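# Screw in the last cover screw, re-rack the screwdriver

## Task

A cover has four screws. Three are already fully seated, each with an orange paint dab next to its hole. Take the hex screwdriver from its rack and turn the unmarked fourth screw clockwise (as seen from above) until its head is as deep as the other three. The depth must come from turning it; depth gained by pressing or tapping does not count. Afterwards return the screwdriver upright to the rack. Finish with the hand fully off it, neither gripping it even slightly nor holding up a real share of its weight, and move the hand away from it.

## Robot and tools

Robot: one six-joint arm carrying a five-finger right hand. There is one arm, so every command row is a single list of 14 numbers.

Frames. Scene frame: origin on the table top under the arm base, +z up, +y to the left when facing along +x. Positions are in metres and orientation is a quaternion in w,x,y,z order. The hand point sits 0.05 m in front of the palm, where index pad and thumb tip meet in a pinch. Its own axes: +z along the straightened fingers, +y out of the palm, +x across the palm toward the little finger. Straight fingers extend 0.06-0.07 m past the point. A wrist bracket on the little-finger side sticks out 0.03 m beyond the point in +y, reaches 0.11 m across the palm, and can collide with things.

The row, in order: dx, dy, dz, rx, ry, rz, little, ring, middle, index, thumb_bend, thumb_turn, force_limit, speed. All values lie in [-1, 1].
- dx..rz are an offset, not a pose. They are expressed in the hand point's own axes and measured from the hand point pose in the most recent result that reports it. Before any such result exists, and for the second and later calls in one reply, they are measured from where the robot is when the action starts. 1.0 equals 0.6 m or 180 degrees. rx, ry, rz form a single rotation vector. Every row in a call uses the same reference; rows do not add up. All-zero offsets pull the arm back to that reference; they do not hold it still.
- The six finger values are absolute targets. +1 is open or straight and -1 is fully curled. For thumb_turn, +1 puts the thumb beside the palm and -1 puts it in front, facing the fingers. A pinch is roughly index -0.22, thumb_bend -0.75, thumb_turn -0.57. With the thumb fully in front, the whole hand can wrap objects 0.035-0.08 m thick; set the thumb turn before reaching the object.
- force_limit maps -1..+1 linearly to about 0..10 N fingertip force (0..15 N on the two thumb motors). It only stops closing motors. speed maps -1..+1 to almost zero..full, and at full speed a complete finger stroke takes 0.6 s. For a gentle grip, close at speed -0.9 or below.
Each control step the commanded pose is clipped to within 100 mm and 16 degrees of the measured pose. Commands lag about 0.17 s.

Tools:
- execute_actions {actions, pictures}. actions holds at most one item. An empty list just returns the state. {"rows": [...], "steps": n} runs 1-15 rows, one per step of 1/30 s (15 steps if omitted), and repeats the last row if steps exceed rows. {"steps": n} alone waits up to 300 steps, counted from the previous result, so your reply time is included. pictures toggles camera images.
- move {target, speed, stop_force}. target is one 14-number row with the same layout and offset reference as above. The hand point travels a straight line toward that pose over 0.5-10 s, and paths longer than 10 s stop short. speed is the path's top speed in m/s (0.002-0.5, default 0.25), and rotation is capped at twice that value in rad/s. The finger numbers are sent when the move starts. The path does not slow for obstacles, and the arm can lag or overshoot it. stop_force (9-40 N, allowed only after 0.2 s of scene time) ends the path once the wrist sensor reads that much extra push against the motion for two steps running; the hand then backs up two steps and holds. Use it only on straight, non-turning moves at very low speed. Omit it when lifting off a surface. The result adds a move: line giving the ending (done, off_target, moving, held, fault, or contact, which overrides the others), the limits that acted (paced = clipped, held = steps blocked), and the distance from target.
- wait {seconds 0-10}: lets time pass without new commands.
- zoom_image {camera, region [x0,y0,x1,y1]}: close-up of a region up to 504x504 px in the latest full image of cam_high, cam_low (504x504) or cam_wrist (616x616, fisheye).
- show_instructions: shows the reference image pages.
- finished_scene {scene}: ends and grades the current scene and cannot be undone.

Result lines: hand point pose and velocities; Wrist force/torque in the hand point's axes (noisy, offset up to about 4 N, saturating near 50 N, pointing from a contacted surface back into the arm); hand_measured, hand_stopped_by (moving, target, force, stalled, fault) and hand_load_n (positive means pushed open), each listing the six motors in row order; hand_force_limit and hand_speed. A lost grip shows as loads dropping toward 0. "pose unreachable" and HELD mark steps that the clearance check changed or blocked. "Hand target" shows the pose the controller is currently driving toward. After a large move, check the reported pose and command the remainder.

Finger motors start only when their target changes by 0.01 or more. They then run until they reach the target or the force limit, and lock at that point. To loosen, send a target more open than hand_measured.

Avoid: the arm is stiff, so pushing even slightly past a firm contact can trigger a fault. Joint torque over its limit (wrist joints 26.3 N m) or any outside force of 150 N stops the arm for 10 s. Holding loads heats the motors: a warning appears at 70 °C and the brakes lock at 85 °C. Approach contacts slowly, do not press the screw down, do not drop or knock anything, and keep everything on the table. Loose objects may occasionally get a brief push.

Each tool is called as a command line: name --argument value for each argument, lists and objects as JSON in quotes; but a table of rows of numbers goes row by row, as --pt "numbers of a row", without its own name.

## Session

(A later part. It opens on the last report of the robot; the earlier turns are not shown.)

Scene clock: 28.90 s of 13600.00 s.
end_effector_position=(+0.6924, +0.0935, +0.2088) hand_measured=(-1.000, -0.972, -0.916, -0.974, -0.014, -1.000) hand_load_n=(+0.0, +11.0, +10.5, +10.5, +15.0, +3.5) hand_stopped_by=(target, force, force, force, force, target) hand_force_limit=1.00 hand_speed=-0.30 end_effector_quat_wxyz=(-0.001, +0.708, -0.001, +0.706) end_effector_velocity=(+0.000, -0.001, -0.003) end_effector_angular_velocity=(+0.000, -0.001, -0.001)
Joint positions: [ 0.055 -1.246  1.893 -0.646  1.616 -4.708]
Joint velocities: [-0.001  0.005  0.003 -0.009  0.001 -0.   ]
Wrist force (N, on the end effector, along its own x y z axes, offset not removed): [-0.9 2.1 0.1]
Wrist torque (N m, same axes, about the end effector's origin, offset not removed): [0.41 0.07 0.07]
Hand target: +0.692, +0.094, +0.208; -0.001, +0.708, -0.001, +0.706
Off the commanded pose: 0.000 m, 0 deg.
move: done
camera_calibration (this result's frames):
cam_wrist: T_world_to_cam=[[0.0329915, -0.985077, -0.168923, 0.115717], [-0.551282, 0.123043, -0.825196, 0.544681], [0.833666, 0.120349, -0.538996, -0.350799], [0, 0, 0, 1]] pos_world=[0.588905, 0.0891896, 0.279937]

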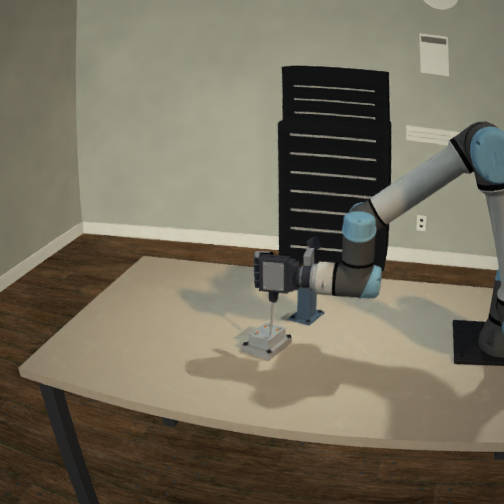

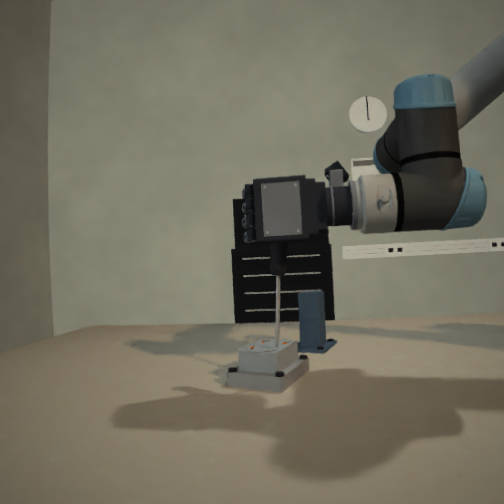

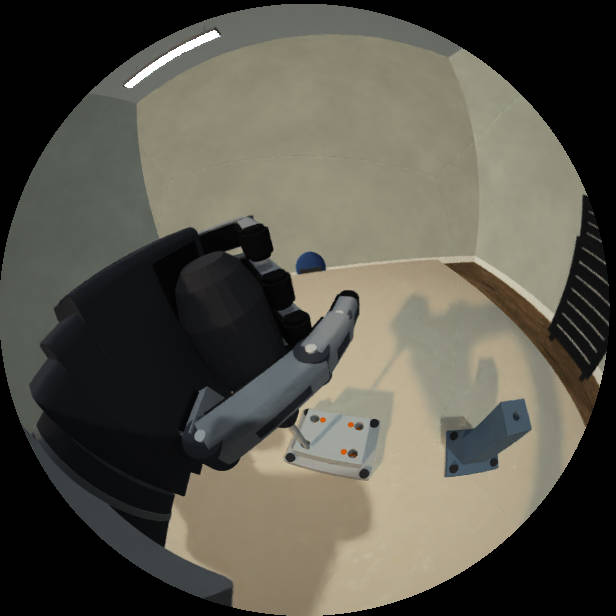

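execute_actions --actions '[]' --pictures false

move --target '[0,0,0.009,0,0,0,-1,-0.985,-0.985,-0.985,-0.98,-1,1,-0.3]' --speed 0.03

zoom_image --camera "cam_high" --region '[240,290,300,350]'

zoom_image --camera "cam_low" --region '[240,300,300,360]'

Scene clock: 34.27 s of 13600.00 s.
end_effector_position=(+0.6924, +0.0935, +0.2084) hand_measured=(-1.000, -0.972, -0.916, -0.974, -0.014, -1.000) hand_load_n=(+0.0, +11.0, +10.5, +10.5, +15.0, +3.5) hand_stopped_by=(target, force, force, force, force, target) hand_force_limit=1.00 hand_speed=-0.30 end_effector_quat_wxyz=(-0.001, +0.708, -0.001, +0.706) end_effector_velocity=(+0.000, +0.001, +0.000) end_effector_angular_velocity=(-0.000, -0.000, +0.000)
Joint positions: [ 0.055 -1.245  1.893 -0.648  1.616 -4.709]
Joint velocities: [ 0.001  0.    -0.001  0.     0.001 -0.   ]
Wrist force (N, on the end effector, along its own x y z axes, offset not removed): [0.3 2.5 -0.3]
Wrist torque (N m, same axes, about the end effector's origin, offset not removed): [0.46 -0.12 0.14]
Hand target: +0.692, +0.094, +0.208; -0.001, +0.708, -0.001, +0.706
Off the commanded pose: 0.000 m, 0 deg.
Steps of this call (steps 1 to 90: nothing new was sent; then 2.37 s passed at rest). Readings (end_effector_position | what the end effector reports):
1: (+0.6924, +0.0935, +0.2087) | hand_measured=(-1.000, -0.972, -0.916, -0.974, -0.014, -1.000) hand_load_n=(+0.0, +11.0, +10.5, +10.5, +15.0, +3.5) hand_stopped_by=(target, force, force, force, force, target) hand_force_limit=1.00 hand_speed=-0.30
2: (+0.6924, +0.0935, +0.2086) | hand_measured=(-1.000, -0.972, -0.916, -0.974, -0.014, -1.000) hand_load_n=(+0.0, +11.0, +10.5, +10.5, +15.0, +3.5) hand_stopped_by=(target, force, force, force, force, target) hand_force_limit=1.00 hand_speed=-0.30
4: (+0.6924, +0.0935, +0.2085) | hand_measured=(-1.000, -0.972, -0.916, -0.974, -0.014, -1.000) hand_load_n=(+0.0, +11.0, +10.5, +10.5, +15.0, +3.5) hand_stopped_by=(target, force, force, force, force, target) hand_force_limit=1.00 hand_speed=-0.30
8: (+0.6924, +0.0935, +0.2084) | hand_measured=(-1.000, -0.972, -0.916, -0.974, -0.014, -1.000) hand_load_n=(+0.0, +11.0, +10.5, +10.5, +15.0, +3.5) hand_stopped_by=(target, force, force, force, force, target) hand_force_limit=1.00 hand_speed=-0.30
90: the state above

Scene clock: 34.97 s of 13600.00 s.
end_effector_position=(+0.6975, +0.0935, +0.2084) hand_measured=(-1.000, -0.972, -0.916, -0.974, -0.014, -1.000) hand_load_n=(+0.0, +11.0, +10.5, +10.5, +15.0, +3.5) hand_stopped_by=(target, force, force, force, force, target) hand_force_limit=1.00 hand_speed=-0.30 end_effector_quat_wxyz=(-0.001, +0.708, -0.001, +0.706) end_effector_velocity=(+0.003, +0.000, -0.000) end_effector_angular_velocity=(-0.000, +0.001, +0.000)
Joint positions: [ 0.055 -1.235  1.879 -0.643  1.616 -4.709]
Joint velocities: [ 0.     0.005 -0.008  0.003 -0.     0.   ]
Wrist force (N, on the end effector, along its own x y z axes, offset not removed): [-0.7 2.2 1.0]
Wrist torque (N m, same axes, about the end effector's origin, offset not removed): [0.38 0.03 0.12]
Hand target: +0.698, +0.093, +0.208; -0.001, +0.708, -0.001, +0.706
Off the commanded pose: 0.000 m, 0 deg.
move: done
camera_calibration (this result's frames):
cam_wrist: T_world_to_cam=[[0.0331302, -0.985109, -0.16871, 0.115388], [-0.551217, 0.122799, -0.825276, 0.547122], [0.833704, 0.120337, -0.53894, -0.355281], [0, 0, 0, 1]] pos_world=[0.593959, 0.0892375, 0.279518]

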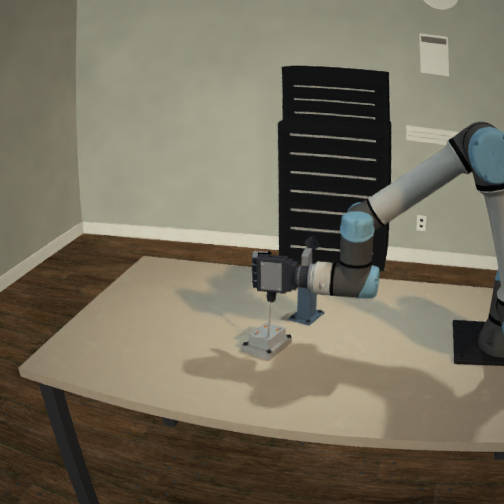

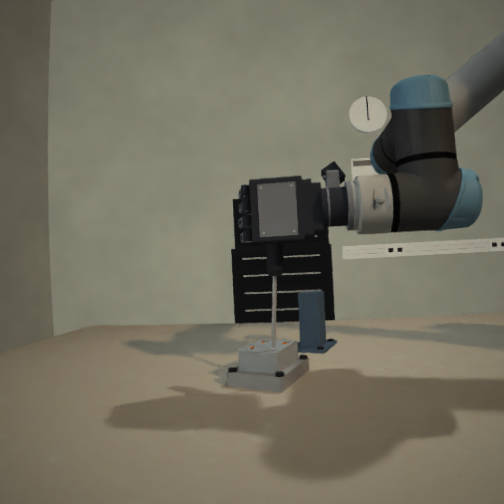

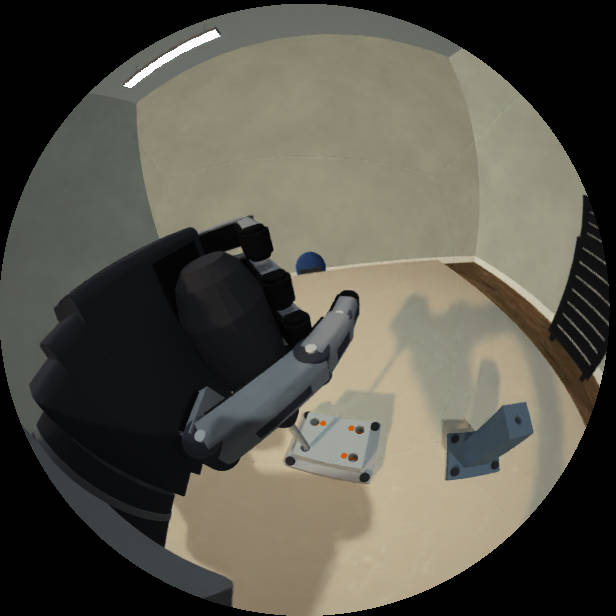

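Region (240, 290, 300, 350) of cam_high's 504x504 image, scaled by 8.400, with more detail than that image has.

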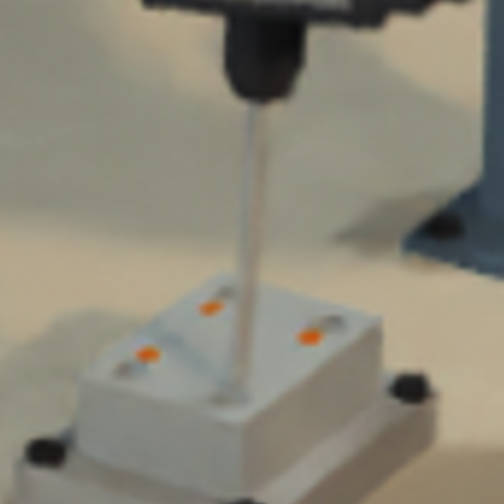

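Region (240, 300, 300, 360) of cam_low's 504x504 image, scaled by 8.400, with more detail than that image has.

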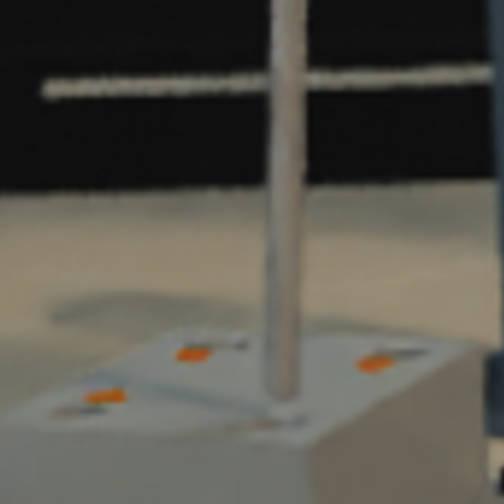

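move --target '[-0.006,0,0.0025,0,0,0,-1,-0.985,-0.985,-0.985,-0.98,-1,1,-0.3]' --speed 0.02

zoom_image --camera "cam_high" --region '[250,320,290,350]'

zoom_image --camera "cam_low" --region '[255,335,295,365]'

zoom_image --camera "cam_wrist" --region '[270,410,350,480]'

Scene clock: 36.80 s of 13600.00 s.
end_effector_position=(+0.6989, +0.0935, +0.2051) hand_measured=(-1.000, -0.972, -0.916, -0.974, -0.014, -1.000) hand_load_n=(+0.0, +11.0, +10.5, +10.5, +15.0, +3.5) hand_stopped_by=(target, force, force, force, force, target) hand_force_limit=1.00 hand_speed=-0.30 end_effector_quat_wxyz=(-0.001, +0.708, -0.001, +0.707) end_effector_velocity=(+0.000, +0.001, -0.002) end_effector_angular_velocity=(-0.000, +0.001, +0.002)
Joint positions: [ 0.055 -1.227  1.879 -0.651  1.616 -4.709]
Joint velocities: [ 0.001  0.004  0.001 -0.004 -0.001  0.   ]
Wrist force (N, on the end effector, along its own x y z axes, offset not removed): [0.2 2.4 1.5]
Wrist torque (N m, same axes, about the end effector's origin, offset not removed): [0.37 -0.08 0.07]
Hand target: +0.699, +0.094, +0.205; -0.001, +0.708, -0.001, +0.706
Off the commanded pose: 0.000 m, 0 deg.
move: done
camera_calibration (this result's frames):
cam_wrist: T_world_to_cam=[[0.0331476, -0.985108, -0.168711, 0.114776], [-0.551108, 0.122806, -0.825347, 0.545159], [0.833775, 0.120336, -0.53883, -0.358347], [0, 0, 0, 1]] pos_world=[0.595418, 0.0892397, 0.276221]

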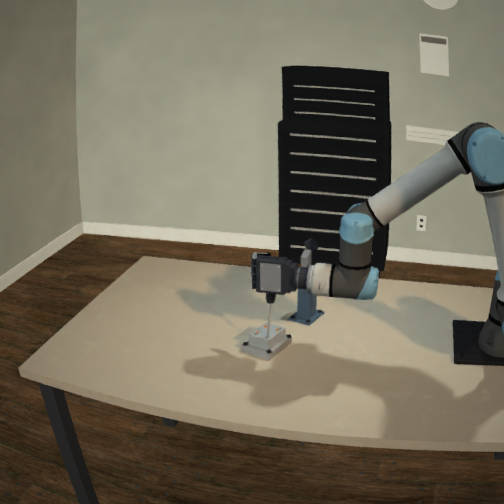

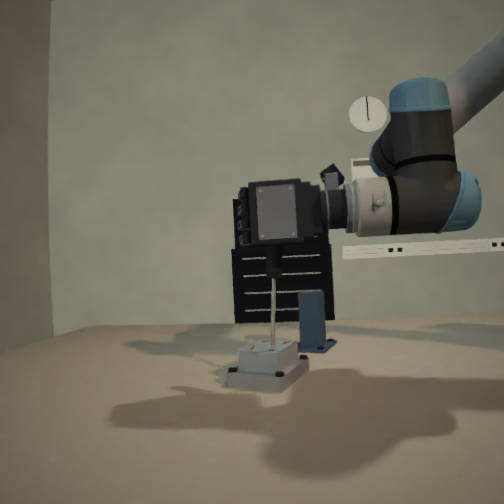

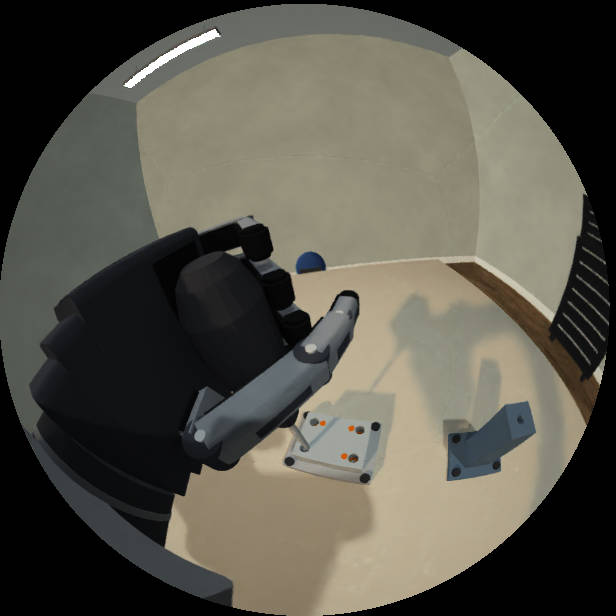

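Region (250, 320, 290, 350) of cam_high's 504x504 image, scaled by 12.600, with more detail than that image has; it fills the top 378 rows of this view, and the rest is white.

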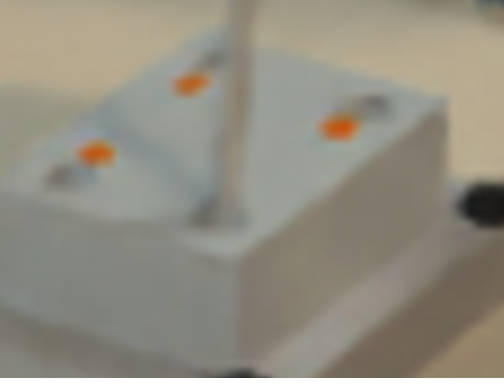

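Region (255, 335, 295, 365) of cam_low's 504x504 image, scaled by 12.600, with more detail than that image has; it fills the top 378 rows of this view, and the rest is white.

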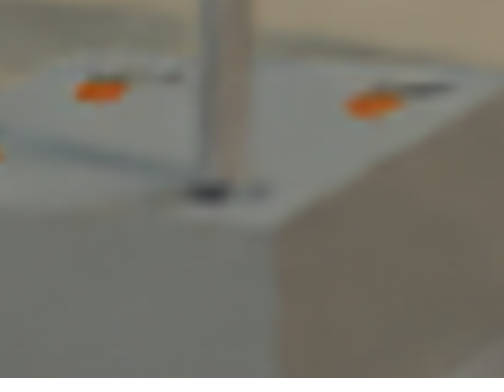

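Region (270, 410, 350, 480) of cam_wrist's 616x616 image, scaled by 6.300, with more detail than that image has; it fills the top 441 rows of this view, and the rest is white.

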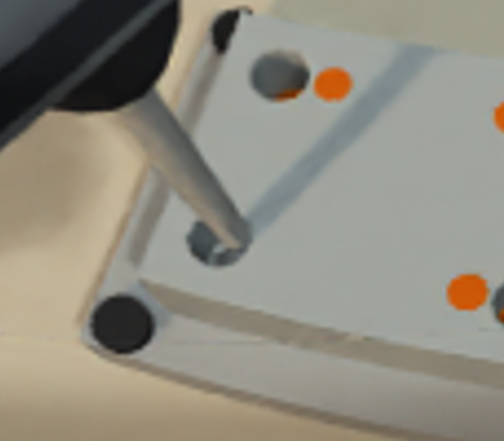

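move --target '[0,-0.003,0.0015,0,0,0,-1,-0.985,-0.985,-0.985,-0.98,-1,1,-0.3]' --speed 0.02

zoom_image --camera "cam_wrist" --region '[270,410,350,480]'

move --target '[-0.03,0,0,0,0,0,-1,-0.985,-0.985,-0.985,-0.98,-1,1,-0.3]' --speed 0.004 --stop_force 9

zoom_image --camera "cam_wrist" --region '[270,410,350,480]'

Scene clock: 38.73 s of 13600.00 s.
end_effector_position=(+0.6998, +0.0952, +0.2051) hand_measured=(-1.000, -0.972, -0.916, -0.974, -0.014, -1.000) hand_load_n=(+0.0, +11.0, +10.5, +10.5, +15.0, +3.5) hand_stopped_by=(target, force, force, force, force, target) hand_force_limit=1.00 hand_speed=-0.30 end_effector_quat_wxyz=(-0.001, +0.708, -0.001, +0.707) end_effector_velocity=(+0.000, +0.001, -0.000) end_effector_angular_velocity=(+0.000, +0.000, -0.000)
Joint positions: [ 0.058 -1.225  1.875 -0.649  1.619 -4.709]
Joint velocities: [ 0.002  0.001 -0.002  0.001  0.002  0.   ]
Wrist force (N, on the end effector, along its own x y z axes, offset not removed): [-1.3 1.7 1.7]
Wrist torque (N m, same axes, about the end effector's origin, offset not removed): [0.20 0.11 0.01]
Hand target: +0.700, +0.095, +0.205; -0.001, +0.708, -0.001, +0.707
Off the commanded pose: 0.000 m, 0 deg.
move: done
camera_calibration (this result's frames):
cam_wrist: T_world_to_cam=[[0.0331296, -0.985109, -0.168708, 0.116396], [-0.551129, 0.12281, -0.825333, 0.545401], [0.833762, 0.120323, -0.538853, -0.359249], [0, 0, 0, 1]] pos_world=[0.596258, 0.0909081, 0.276192]

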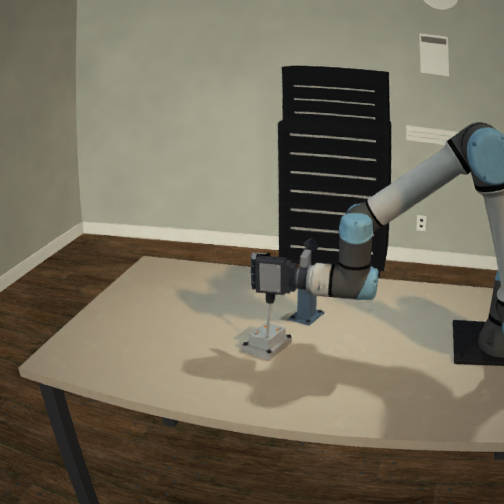

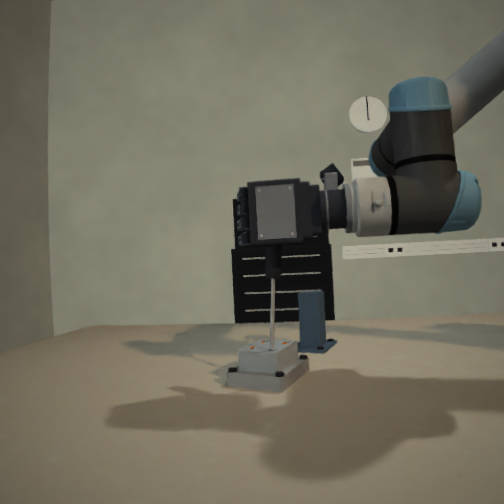

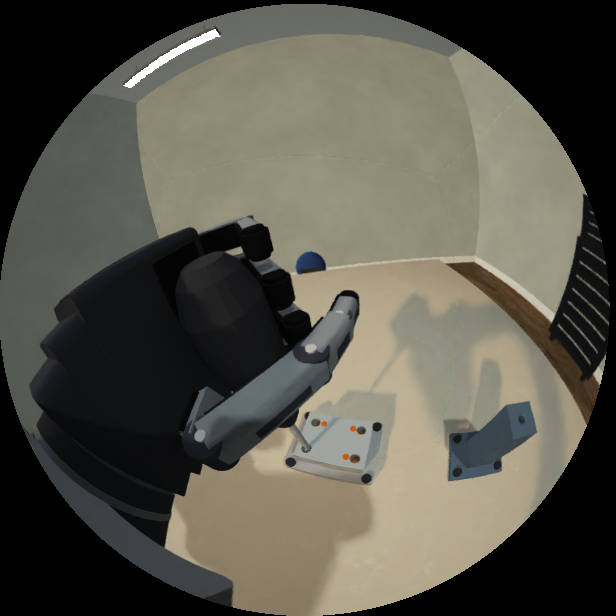

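Region (270, 410, 350, 480) of cam_wrist's 616x616 image, scaled by 6.300, with more detail than that image has; it fills the top 441 rows of this view, and the rest is white.

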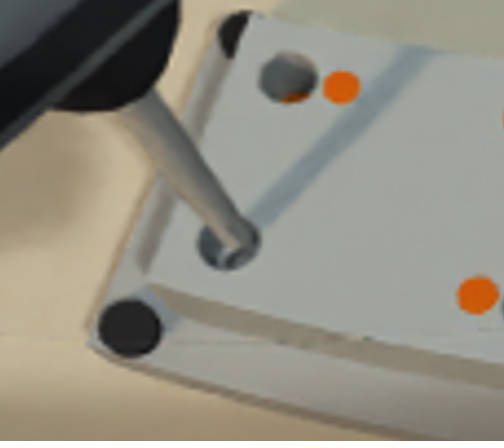

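Scene clock: 43.27 s of 13600.00 s.
end_effector_position=(+0.6998, +0.0952, +0.1886) hand_measured=(-1.000, -0.972, -0.916, -0.974, -0.014, -1.000) hand_load_n=(+0.0, +10.5, +10.5, +10.0, +15.5, +2.5) hand_stopped_by=(target, force, force, force, force, target) hand_force_limit=1.00 hand_speed=-0.30 end_effector_quat_wxyz=(-0.001, +0.708, -0.001, +0.707) end_effector_velocity=(-0.001, -0.000, -0.001) end_effector_angular_velocity=(-0.000, +0.005, -0.000)
Joint positions: [ 0.059 -1.199  1.891 -0.691  1.619 -4.709]
Joint velocities: [-0.    -0.002  0.001  0.006  0.    -0.   ]
Wrist force (N, on the end effector, along its own x y z axes, offset not removed): [17.3 2.2 0.1]
Wrist torque (N m, same axes, about the end effector's origin, offset not removed): [0.36 -0.87 0.50]
Hand target: +0.700, +0.095, +0.189; -0.001, +0.708, -0.001, +0.707
Off the commanded pose: 0.002 m, 0 deg.
move: contact
camera_calibration (this result's frames):
cam_wrist: T_world_to_cam=[[0.0331347, -0.985108, -0.168713, 0.113619], [-0.550836, 0.122854, -0.825522, 0.531685], [0.833956, 0.120286, -0.538562, -0.368287], [0, 0, 0, 1]] pos_world=[0.596241, 0.0909074, 0.259741]

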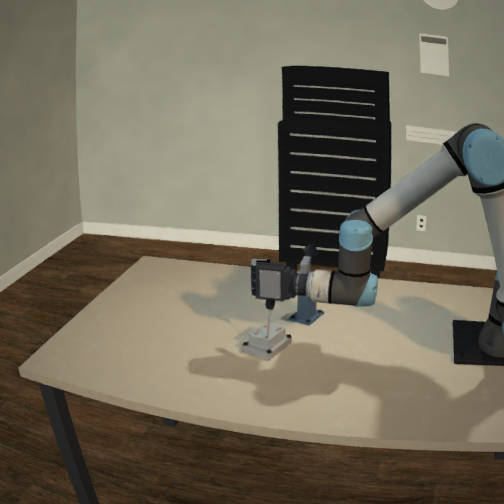

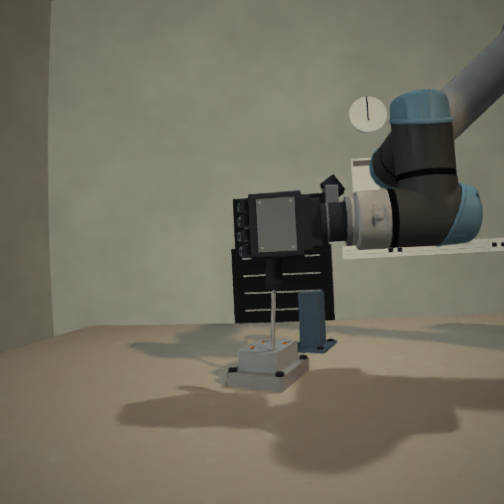

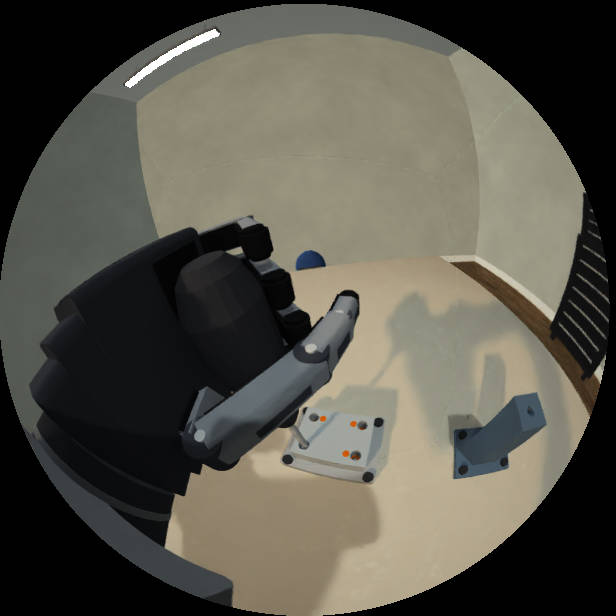

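Region (270, 410, 350, 480) of cam_wrist's 616x616 image, scaled by 6.300, with more detail than that image has; it fills the top 441 rows of this view, and the rest is white.

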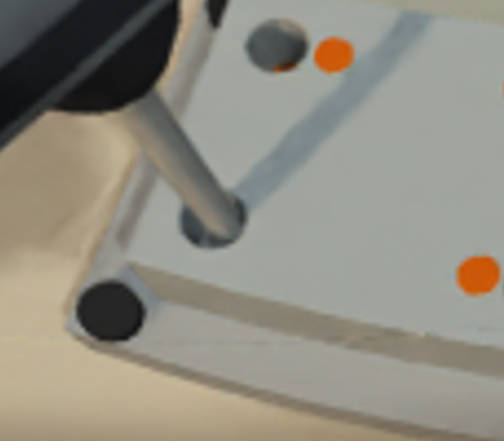

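move --target '[0.002,0.005,-0.0055,-0.0278,0,0,-1,-0.985,-0.985,-0.985,-0.98,-1,1,-0.3]'

execute_actions --actions '[{"rows":[[0,0,0.0005,0,0,0,-0.72,-0.72,-0.72,-0.72,0.35,-1,1,0.5]],"steps":7}]' --pictures false

move --target '[0,-0.0364,0.0188,0.153,0,0,-0.72,-0.72,-0.72,-0.72,0.35,-1,1,0.5]'

move --target '[0,-0.0364,0.0188,0.153,0,0,-0.72,-0.72,-0.72,-0.72,0.35,-1,1,0.5]'

execute_actions --actions '[{"rows":[[0,0,0,0,0,0,-1,-1,-1,-1,0.35,-1,1,-0.3]],"steps":11}]' --pictures false

execute_actions --actions '[{"rows":[[0,0,0,0,0,0,-1,-1,-1,-1,-1,-1,1,-0.3]],"steps":15}]' --pictures false

move --target '[0,0.0236,-0.0335,-0.153,0,0,-1,-1,-1,-1,-1,-1,1,-0.3]'

move --target '[0,0.0236,-0.0335,-0.153,0,0,-1,-1,-1,-1,-1,-1,1,-0.3]'

Scene clock: 46.53 s of 13600.00 s.
end_effector_position=(+0.6965, +0.0923, +0.1898) hand_measured=(-1.000, -0.972, -0.916, -0.974, -0.014, -1.000) hand_load_n=(+0.0, +11.0, +10.5, +9.5, +15.5, +3.5) hand_stopped_by=(target, force, force, force, force, target) hand_force_limit=1.00 hand_speed=-0.30 end_effector_quat_wxyz=(+0.030, +0.707, -0.031, +0.706) end_effector_velocity=(-0.000, +0.000, +0.000) end_effector_angular_velocity=(-0.000, +0.001, -0.013)
Joint positions: [ 0.097 -1.183  1.863 -0.679  1.744 -4.709]
Joint velocities: [ 0.007  0.004 -0.007  0.004  0.02  -0.   ]
Wrist force (N, on the end effector, along its own x y z axes, offset not removed): [0.3 2.0 0.7]
Wrist torque (N m, same axes, about the end effector's origin, offset not removed): [0.41 -0.17 0.14]
Hand target: +0.696, +0.092, +0.190; +0.030, +0.707, -0.032, +0.706
Off the commanded pose: 0.000 m, 0 deg.
move: done
camera_calibration (this result's frames):
cam_wrist: T_world_to_cam=[[-0.0510027, -0.984373, -0.168551, 0.169546], [-0.538447, 0.169244, -0.825488, 0.518321], [0.841114, 0.0486534, -0.538665, -0.362955], [0, 0, 0, 1]] pos_world=[0.593022, 0.0968326, 0.260934]

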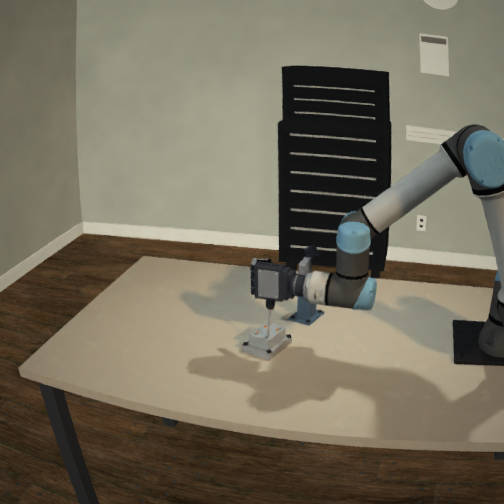

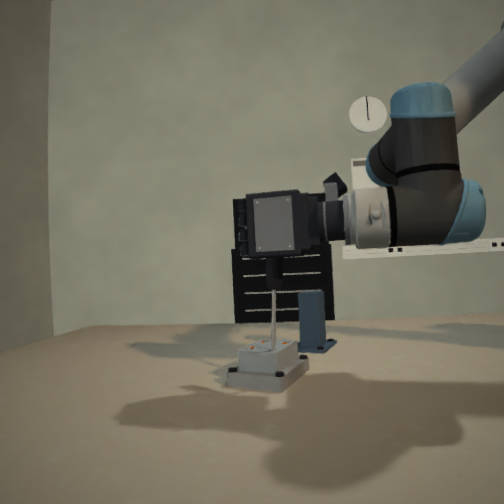

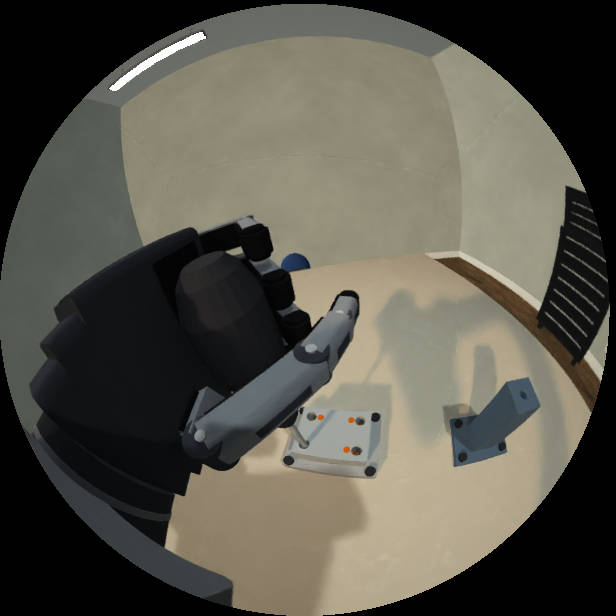

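Scene clock: 46.77 s of 13600.00 s.
end_effector_position=(+0.6967, +0.0924, +0.1898) hand_measured=(-0.722, -0.720, -0.766, -0.720, +0.184, -1.000) hand_load_n=(+0.0, +0.0, -1.0, +0.0, +1.0, +0.5) hand_stopped_by=(moving, moving, moving, moving, moving, target) hand_force_limit=1.00 hand_speed=0.50 end_effector_quat_wxyz=(+0.030, +0.707, -0.031, +0.706) end_effector_velocity=(+0.000, -0.000, -0.000) end_effector_angular_velocity=(-0.000, +0.001, +0.001)
Joint positions: [ 0.098 -1.183  1.862 -0.678  1.744 -4.709]
Joint velocities: [-0.001  0.001 -0.001  0.001 -0.002 -0.   ]
Wrist force (N, on the end effector, along its own x y z axes, offset not removed): [0.4 1.8 1.5]
Wrist torque (N m, same axes, about the end effector's origin, offset not removed): [0.27 -0.04 0.06]
Hand target: +0.697, +0.092, +0.190; +0.030, +0.707, -0.031, +0.706
Off the commanded pose: 0.000 m, 0 deg.
Steps of this call (steps 1 to 7: all 7 steps of this action). Readings (end_effector_position | what the end effector reports):
1: (+0.6965, +0.0923, +0.1898) | hand_measured=(-1.000, -0.972, -0.916, -0.974, -0.014, -1.000) hand_load_n=(+0.0, +11.0, +10.5, +9.5, +15.5, +3.5) hand_stopped_by=(moving, moving, moving, moving, moving, target) hand_force_limit=1.00 hand_speed=0.50
2: (+0.6966, +0.0923, +0.1898) | hand_measured=(-1.000, -0.972, -0.916, -0.974, -0.014, -1.000) hand_load_n=(+0.0, +11.0, +10.5, +9.5, +15.5, +3.5) hand_stopped_by=(moving, moving, moving, moving, moving, target) hand_force_limit=1.00 hand_speed=0.50
4: (+0.6966, +0.0923, +0.1898) | hand_measured=(-0.924, -0.898, -0.864, -0.900, +0.032, -1.000) hand_load_n=(+0.0, +0.0, -13.0, +0.0, +12.5, +4.0) hand_stopped_by=(moving, moving, moving, moving, moving, target) hand_force_limit=1.00 hand_speed=0.50
7: the state above

Scene clock: 48.60 s of 13600.00 s.
end_effector_position=(+0.7097, +0.1130, +0.1898) hand_measured=(-0.720, -0.720, -0.720, -0.720, +0.350, -1.000) hand_load_n=(+0.0, +0.0, +0.0, +0.0, +0.0, +0.0) hand_stopped_by=(target, target, target, target, target, target) hand_force_limit=1.00 hand_speed=0.50 end_effector_quat_wxyz=(-0.139, +0.694, +0.137, +0.693) end_effector_velocity=(+0.001, +0.001, -0.000) end_effector_angular_velocity=(+0.000, +0.000, +0.018)
Joint positions: [-0.125 -1.23   1.933 -0.704  1.042 -4.708]
Joint velocities: [-0.008  0.002 -0.003  0.001 -0.026  0.   ]
Wrist force (N, on the end effector, along its own x y z axes, offset not removed): [-0.3 2.4 1.1]
Wrist torque (N m, same axes, about the end effector's origin, offset not removed): [0.35 0.09 0.08]
Hand target: +0.710, +0.113, +0.190; -0.140, +0.694, +0.138, +0.693
Off the commanded pose: 0.000 m, 0 deg.
move: done
camera_calibration (this result's frames):
cam_wrist: T_world_to_cam=[[0.408082, -0.897205, -0.168795, -0.145003], [-0.555431, -0.0972591, -0.825855, 0.564113], [0.724545, 0.430771, -0.538025, -0.33558], [0, 0, 0, 1]] pos_world=[0.615642, 0.0693259, 0.26085]

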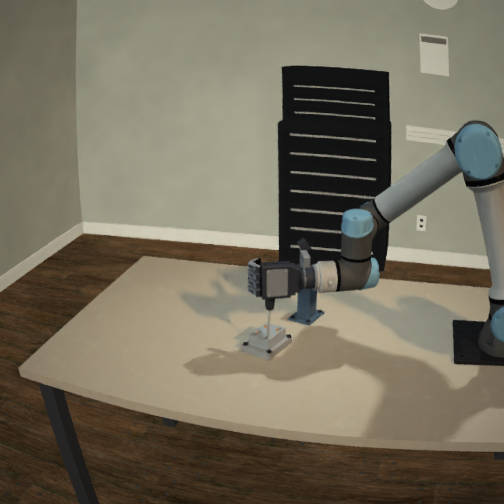

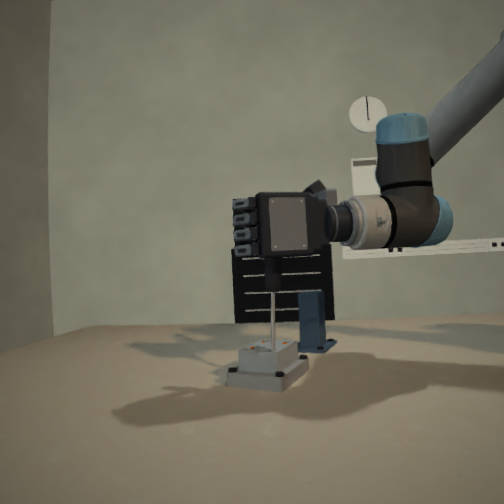

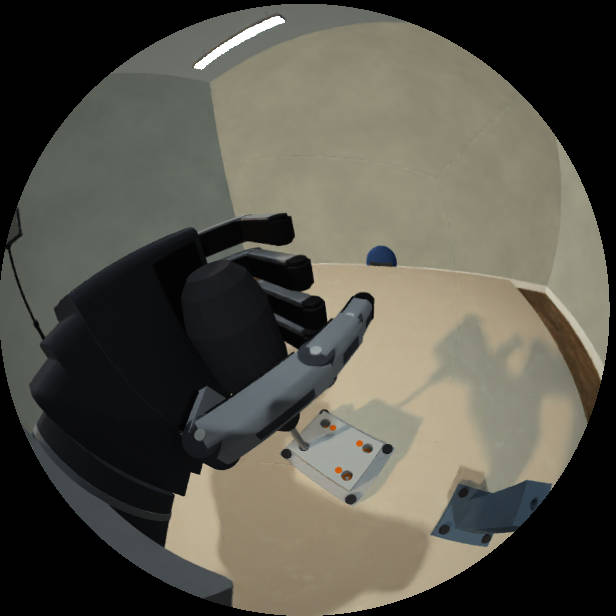

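Scene clock: 50.13 s of 13600.00 s.
end_effector_position=(+0.7115, +0.1373, +0.1898) hand_measured=(-0.720, -0.720, -0.720, -0.720, +0.350, -1.000) hand_load_n=(+0.0, +0.0, +0.0, +0.0, +0.0, +0.0) hand_stopped_by=(target, target, target, target, target, target) hand_force_limit=1.00 hand_speed=0.50 end_effector_quat_wxyz=(-0.299, +0.641, +0.298, +0.641) end_effector_velocity=(+0.001, +0.000, -0.000) end_effector_angular_velocity=(-0.001, +0.001, +0.014)
Joint positions: [-0.288 -1.143  1.803 -0.665  0.401 -4.705]
Joint velocities: [-0.003  0.006 -0.01   0.008 -0.018 -0.004]
Wrist force (N, on the end effector, along its own x y z axes, offset not removed): [-0.7 2.5 1.7]
Wrist torque (N m, same axes, about the end effector's origin, offset not removed): [0.41 0.09 0.07]
Hand target: +0.712, +0.137, +0.190; -0.300, +0.641, +0.298, +0.640
Off the commanded pose: 0.000 m, 0 deg.
move: done
camera_calibration (this result's frames):
cam_wrist: T_world_to_cam=[[0.775529, -0.608316, -0.168839, -0.425092], [-0.447763, -0.341481, -0.826377, 0.524489], [0.445043, 0.716479, -0.53721, -0.187916], [0, 0, 0, 1]] pos_world=[0.648149, 0.0551511, 0.260704]

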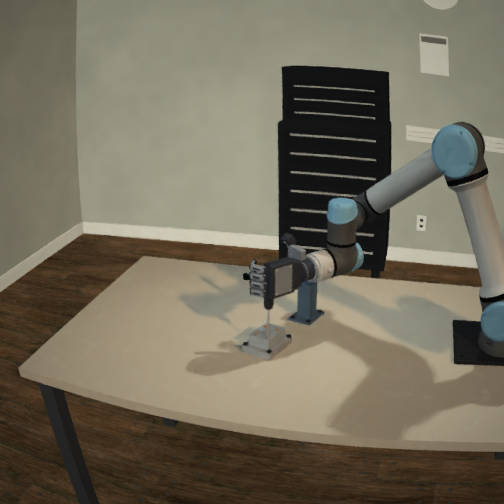

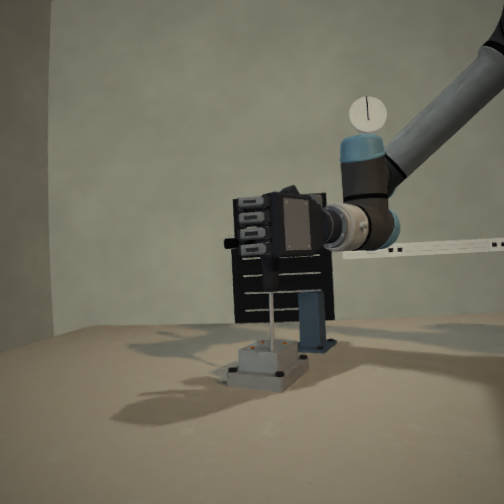

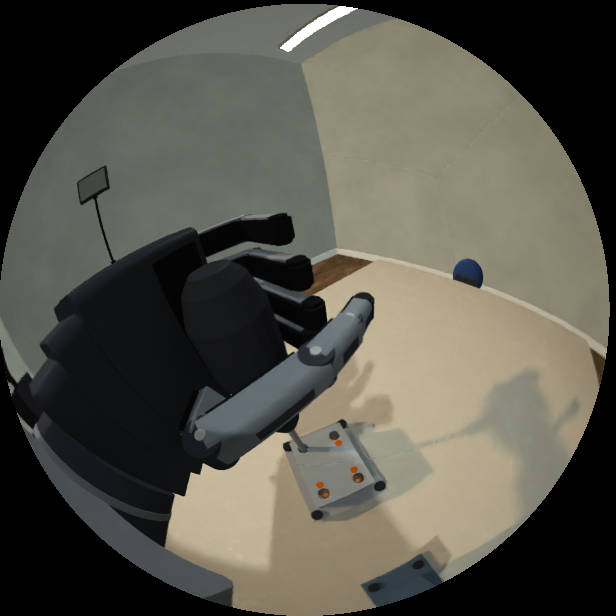

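Scene clock: 50.50 s of 13600.00 s.
end_effector_position=(+0.7116, +0.1372, +0.1898) hand_measured=(-1.000, -0.994, -0.968, -0.992, +0.352, -1.000) hand_load_n=(+0.0, +11.0, +10.5, +11.0, +2.0, +1.0) hand_stopped_by=(moving, force, force, force, target, target) hand_force_limit=1.00 hand_speed=-0.30 end_effector_quat_wxyz=(-0.299, +0.641, +0.298, +0.641) end_effector_velocity=(+0.000, -0.000, +0.001) end_effector_angular_velocity=(-0.001, -0.002, -0.002)
Joint positions: [-0.288 -1.143  1.803 -0.664  0.401 -4.705]
Joint velocities: [-0.    -0.001  0.    -0.001  0.002 -0.   ]
Wrist force (N, on the end effector, along its own x y z axes, offset not removed): [1.2 2.0 1.1]
Wrist torque (N m, same axes, about the end effector's origin, offset not removed): [0.27 -0.09 0.14]
Hand target: +0.712, +0.137, +0.190; -0.299, +0.641, +0.298, +0.641
Off the commanded pose: 0.000 m, 0 deg.
Steps of this call (steps 1 to 11: all 11 steps of this action). Readings (end_effector_position | what the end effector reports):
1: (+0.7116, +0.1373, +0.1898) | hand_measured=(-0.720, -0.720, -0.720, -0.720, +0.350, -1.000) hand_load_n=(+0.0, +0.0, +0.0, +0.0, +0.0, +0.0) hand_stopped_by=(moving, moving, moving, moving, target, target) hand_force_limit=1.00 hand_speed=-0.30
2: (+0.7116, +0.1373, +0.1898) | hand_measured=(-0.720, -0.720, -0.720, -0.720, +0.350, -1.000) hand_load_n=(+0.0, +0.0, +0.0, +0.0, +0.0, +0.0) hand_stopped_by=(moving, moving, moving, moving, target, target) hand_force_limit=1.00 hand_speed=-0.30
4: (+0.7116, +0.1373, +0.1898) | hand_measured=(-0.756, -0.756, -0.756, -0.756, +0.350, -1.000) hand_load_n=(+0.0, +0.0, +0.0, +0.0, +0.0, +0.0) hand_stopped_by=(moving, moving, moving, moving, target, target) hand_force_limit=1.00 hand_speed=-0.30
8: (+0.7116, +0.1372, +0.1898) | hand_measured=(-0.910, -0.910, -0.910, -0.910, +0.350, -1.000) hand_load_n=(+0.0, +0.0, +0.0, +0.0, +0.0, +0.0) hand_stopped_by=(moving, moving, moving, moving, target, target) hand_force_limit=1.00 hand_speed=-0.30
11: the state above

Scene clock: 51.00 s of 13600.00 s.
end_effector_position=(+0.7116, +0.1372, +0.1898) hand_measured=(-1.000, -0.994, -0.966, -0.990, +0.072, -1.000) hand_load_n=(+0.0, +10.5, +9.5, +10.0, +13.0, +5.0) hand_stopped_by=(target, force, force, force, moving, target) hand_force_limit=1.00 hand_speed=-0.30 end_effector_quat_wxyz=(-0.299, +0.641, +0.298, +0.641) end_effector_velocity=(+0.000, +0.000, +0.000) end_effector_angular_velocity=(+0.000, +0.000, -0.000)
Joint positions: [-0.288 -1.143  1.803 -0.665  0.401 -4.705]
Joint velocities: [ 0.001 -0.     0.     0.     0.001 -0.   ]
Wrist force (N, on the end effector, along its own x y z axes, offset not removed): [2.7 3.5 -0.3]
Wrist torque (N m, same axes, about the end effector's origin, offset not removed): [0.49 -0.29 0.03]
Hand target: +0.712, +0.137, +0.190; -0.299, +0.641, +0.298, +0.641
Off the commanded pose: 0.000 m, 0 deg.
Steps of this call (steps 1 to 15: all 15 steps of this action). Readings (end_effector_position | what the end effector reports):
1: (+0.7116, +0.1372, +0.1898) | hand_measured=(-1.000, -0.994, -0.968, -0.992, +0.352, -1.000) hand_load_n=(+0.0, +10.5, +11.0, +10.5, +2.5, +1.5) hand_stopped_by=(moving, force, force, force, moving, target) hand_force_limit=1.00 hand_speed=-0.30
2: (+0.7116, +0.1372, +0.1898) | hand_measured=(-1.000, -0.994, -0.966, -0.990, +0.352, -1.000) hand_load_n=(+0.0, +10.5, +10.0, +10.5, +2.5, +1.5) hand_stopped_by=(moving, force, force, force, moving, target) hand_force_limit=1.00 hand_speed=-0.30
4: (+0.7116, +0.1372, +0.1898) | hand_measured=(-1.000, -0.994, -0.966, -0.990, +0.330, -1.000) hand_load_n=(+0.0, +10.5, +10.0, +10.5, +3.0, +1.5) hand_stopped_by=(target, force, force, force, moving, target) hand_force_limit=1.00 hand_speed=-0.30
8: (+0.7116, +0.1372, +0.1898) | hand_measured=(-1.000, -0.994, -0.966, -0.990, +0.236, -1.000) hand_load_n=(+0.0, +10.5, +10.0, +10.5, +6.0, +3.0) hand_stopped_by=(target, force, force, force, moving, target) hand_force_limit=1.00 hand_speed=-0.30
15: the state above

Scene clock: 52.80 s of 13600.00 s.
end_effector_position=(+0.7095, +0.1129, +0.1898) hand_measured=(-1.000, -0.994, -0.966, -0.990, +0.034, -1.000) hand_load_n=(+0.0, +9.5, +10.0, +12.5, +14.0, +6.5) hand_stopped_by=(target, force, force, force, force, target) hand_force_limit=1.00 hand_speed=-0.30 end_effector_quat_wxyz=(-0.139, +0.694, +0.137, +0.693) end_effector_velocity=(+0.001, -0.000, +0.001) end_effector_angular_velocity=(-0.000, -0.002, -0.016)
Joint positions: [-0.126 -1.23   1.934 -0.705  1.042 -4.708]
Joint velocities: [ 0.008  0.001 -0.003 -0.001  0.025 -0.   ]
Wrist force (N, on the end effector, along its own x y z axes, offset not removed): [3.1 2.8 1.6]
Wrist torque (N m, same axes, about the end effector's origin, offset not removed): [0.20 -0.17 0.03]
Hand target: +0.710, +0.113, +0.190; -0.138, +0.694, +0.136, +0.693
Off the commanded pose: 0.000 m, 0 deg.
move: done
camera_calibration (this result's frames):
cam_wrist: T_world_to_cam=[[0.408165, -0.897124, -0.169027, -0.14506], [-0.555421, -0.0970961, -0.825881, 0.563943], [0.724506, 0.430977, -0.537913, -0.335448], [0, 0, 0, 1]] pos_world=[0.615468, 0.0691899, 0.260789]

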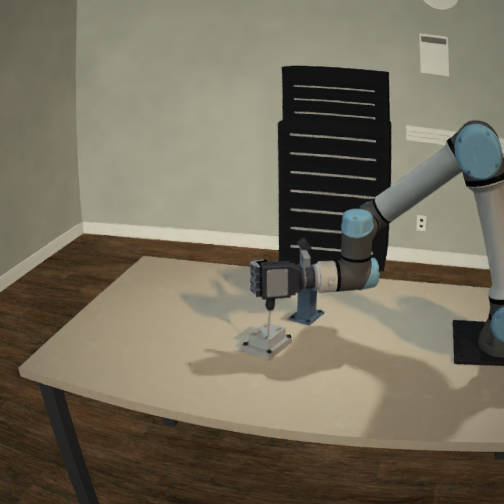

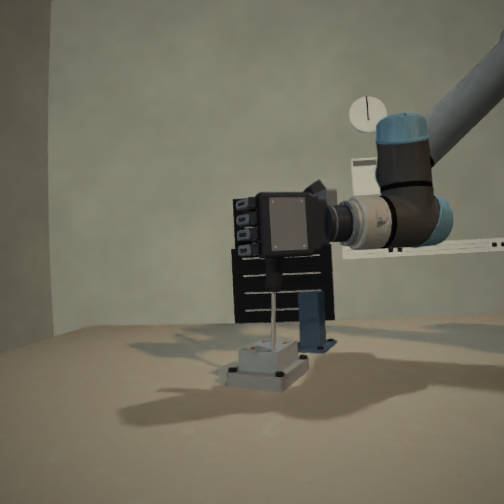

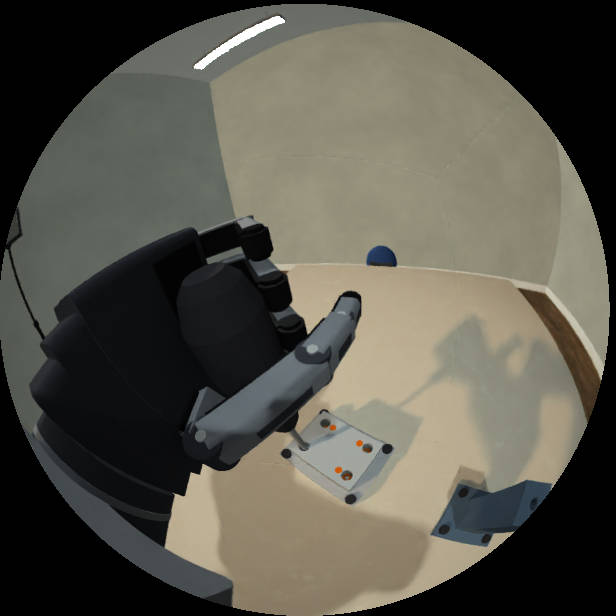

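Scene clock: 54.33 s of 13600.00 s.
end_effector_position=(+0.6964, +0.0923, +0.1898) hand_measured=(-1.000, -0.994, -0.966, -0.990, +0.034, -1.000) hand_load_n=(+0.0, +8.5, +10.5, +13.5, +13.5, +8.5) hand_stopped_by=(target, force, force, force, force, target) hand_force_limit=1.00 hand_speed=-0.30 end_effector_quat_wxyz=(+0.029, +0.707, -0.031, +0.706) end_effector_velocity=(+0.000, -0.000, +0.000) end_effector_angular_velocity=(-0.001, +0.001, -0.017)
Joint positions: [ 0.097 -1.184  1.863 -0.679  1.743 -4.708]
Joint velocities: [ 0.007  0.005 -0.009  0.005  0.024 -0.001]
Wrist force (N, on the end effector, along its own x y z axes, offset not removed): [0.1 0.3 4.0]
Wrist torque (N m, same axes, about the end effector's origin, offset not removed): [-0.01 0.17 0.22]
Hand target: +0.696, +0.092, +0.190; +0.030, +0.707, -0.032, +0.706
Off the commanded pose: 0.000 m, 0 deg.
move: done
camera_calibration (this result's frames):
cam_wrist: T_world_to_cam=[[-0.050778, -0.984336, -0.168835, 0.169412], [-0.538405, 0.169364, -0.825492, 0.518181], [0.841155, 0.0489846, -0.538571, -0.362993], [0, 0, 0, 1]] pos_world=[0.592927, 0.0967783, 0.260859]

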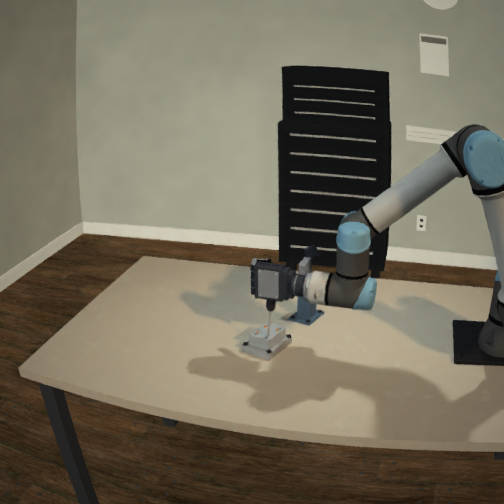

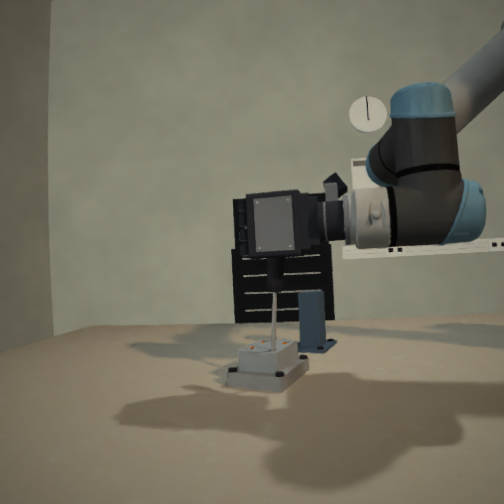

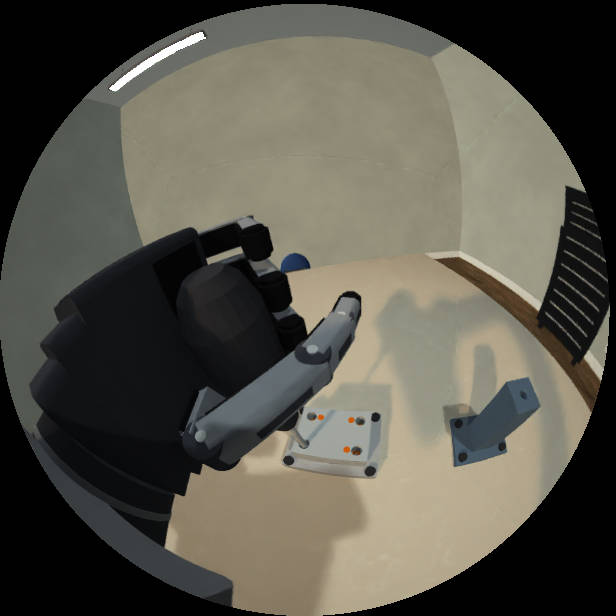

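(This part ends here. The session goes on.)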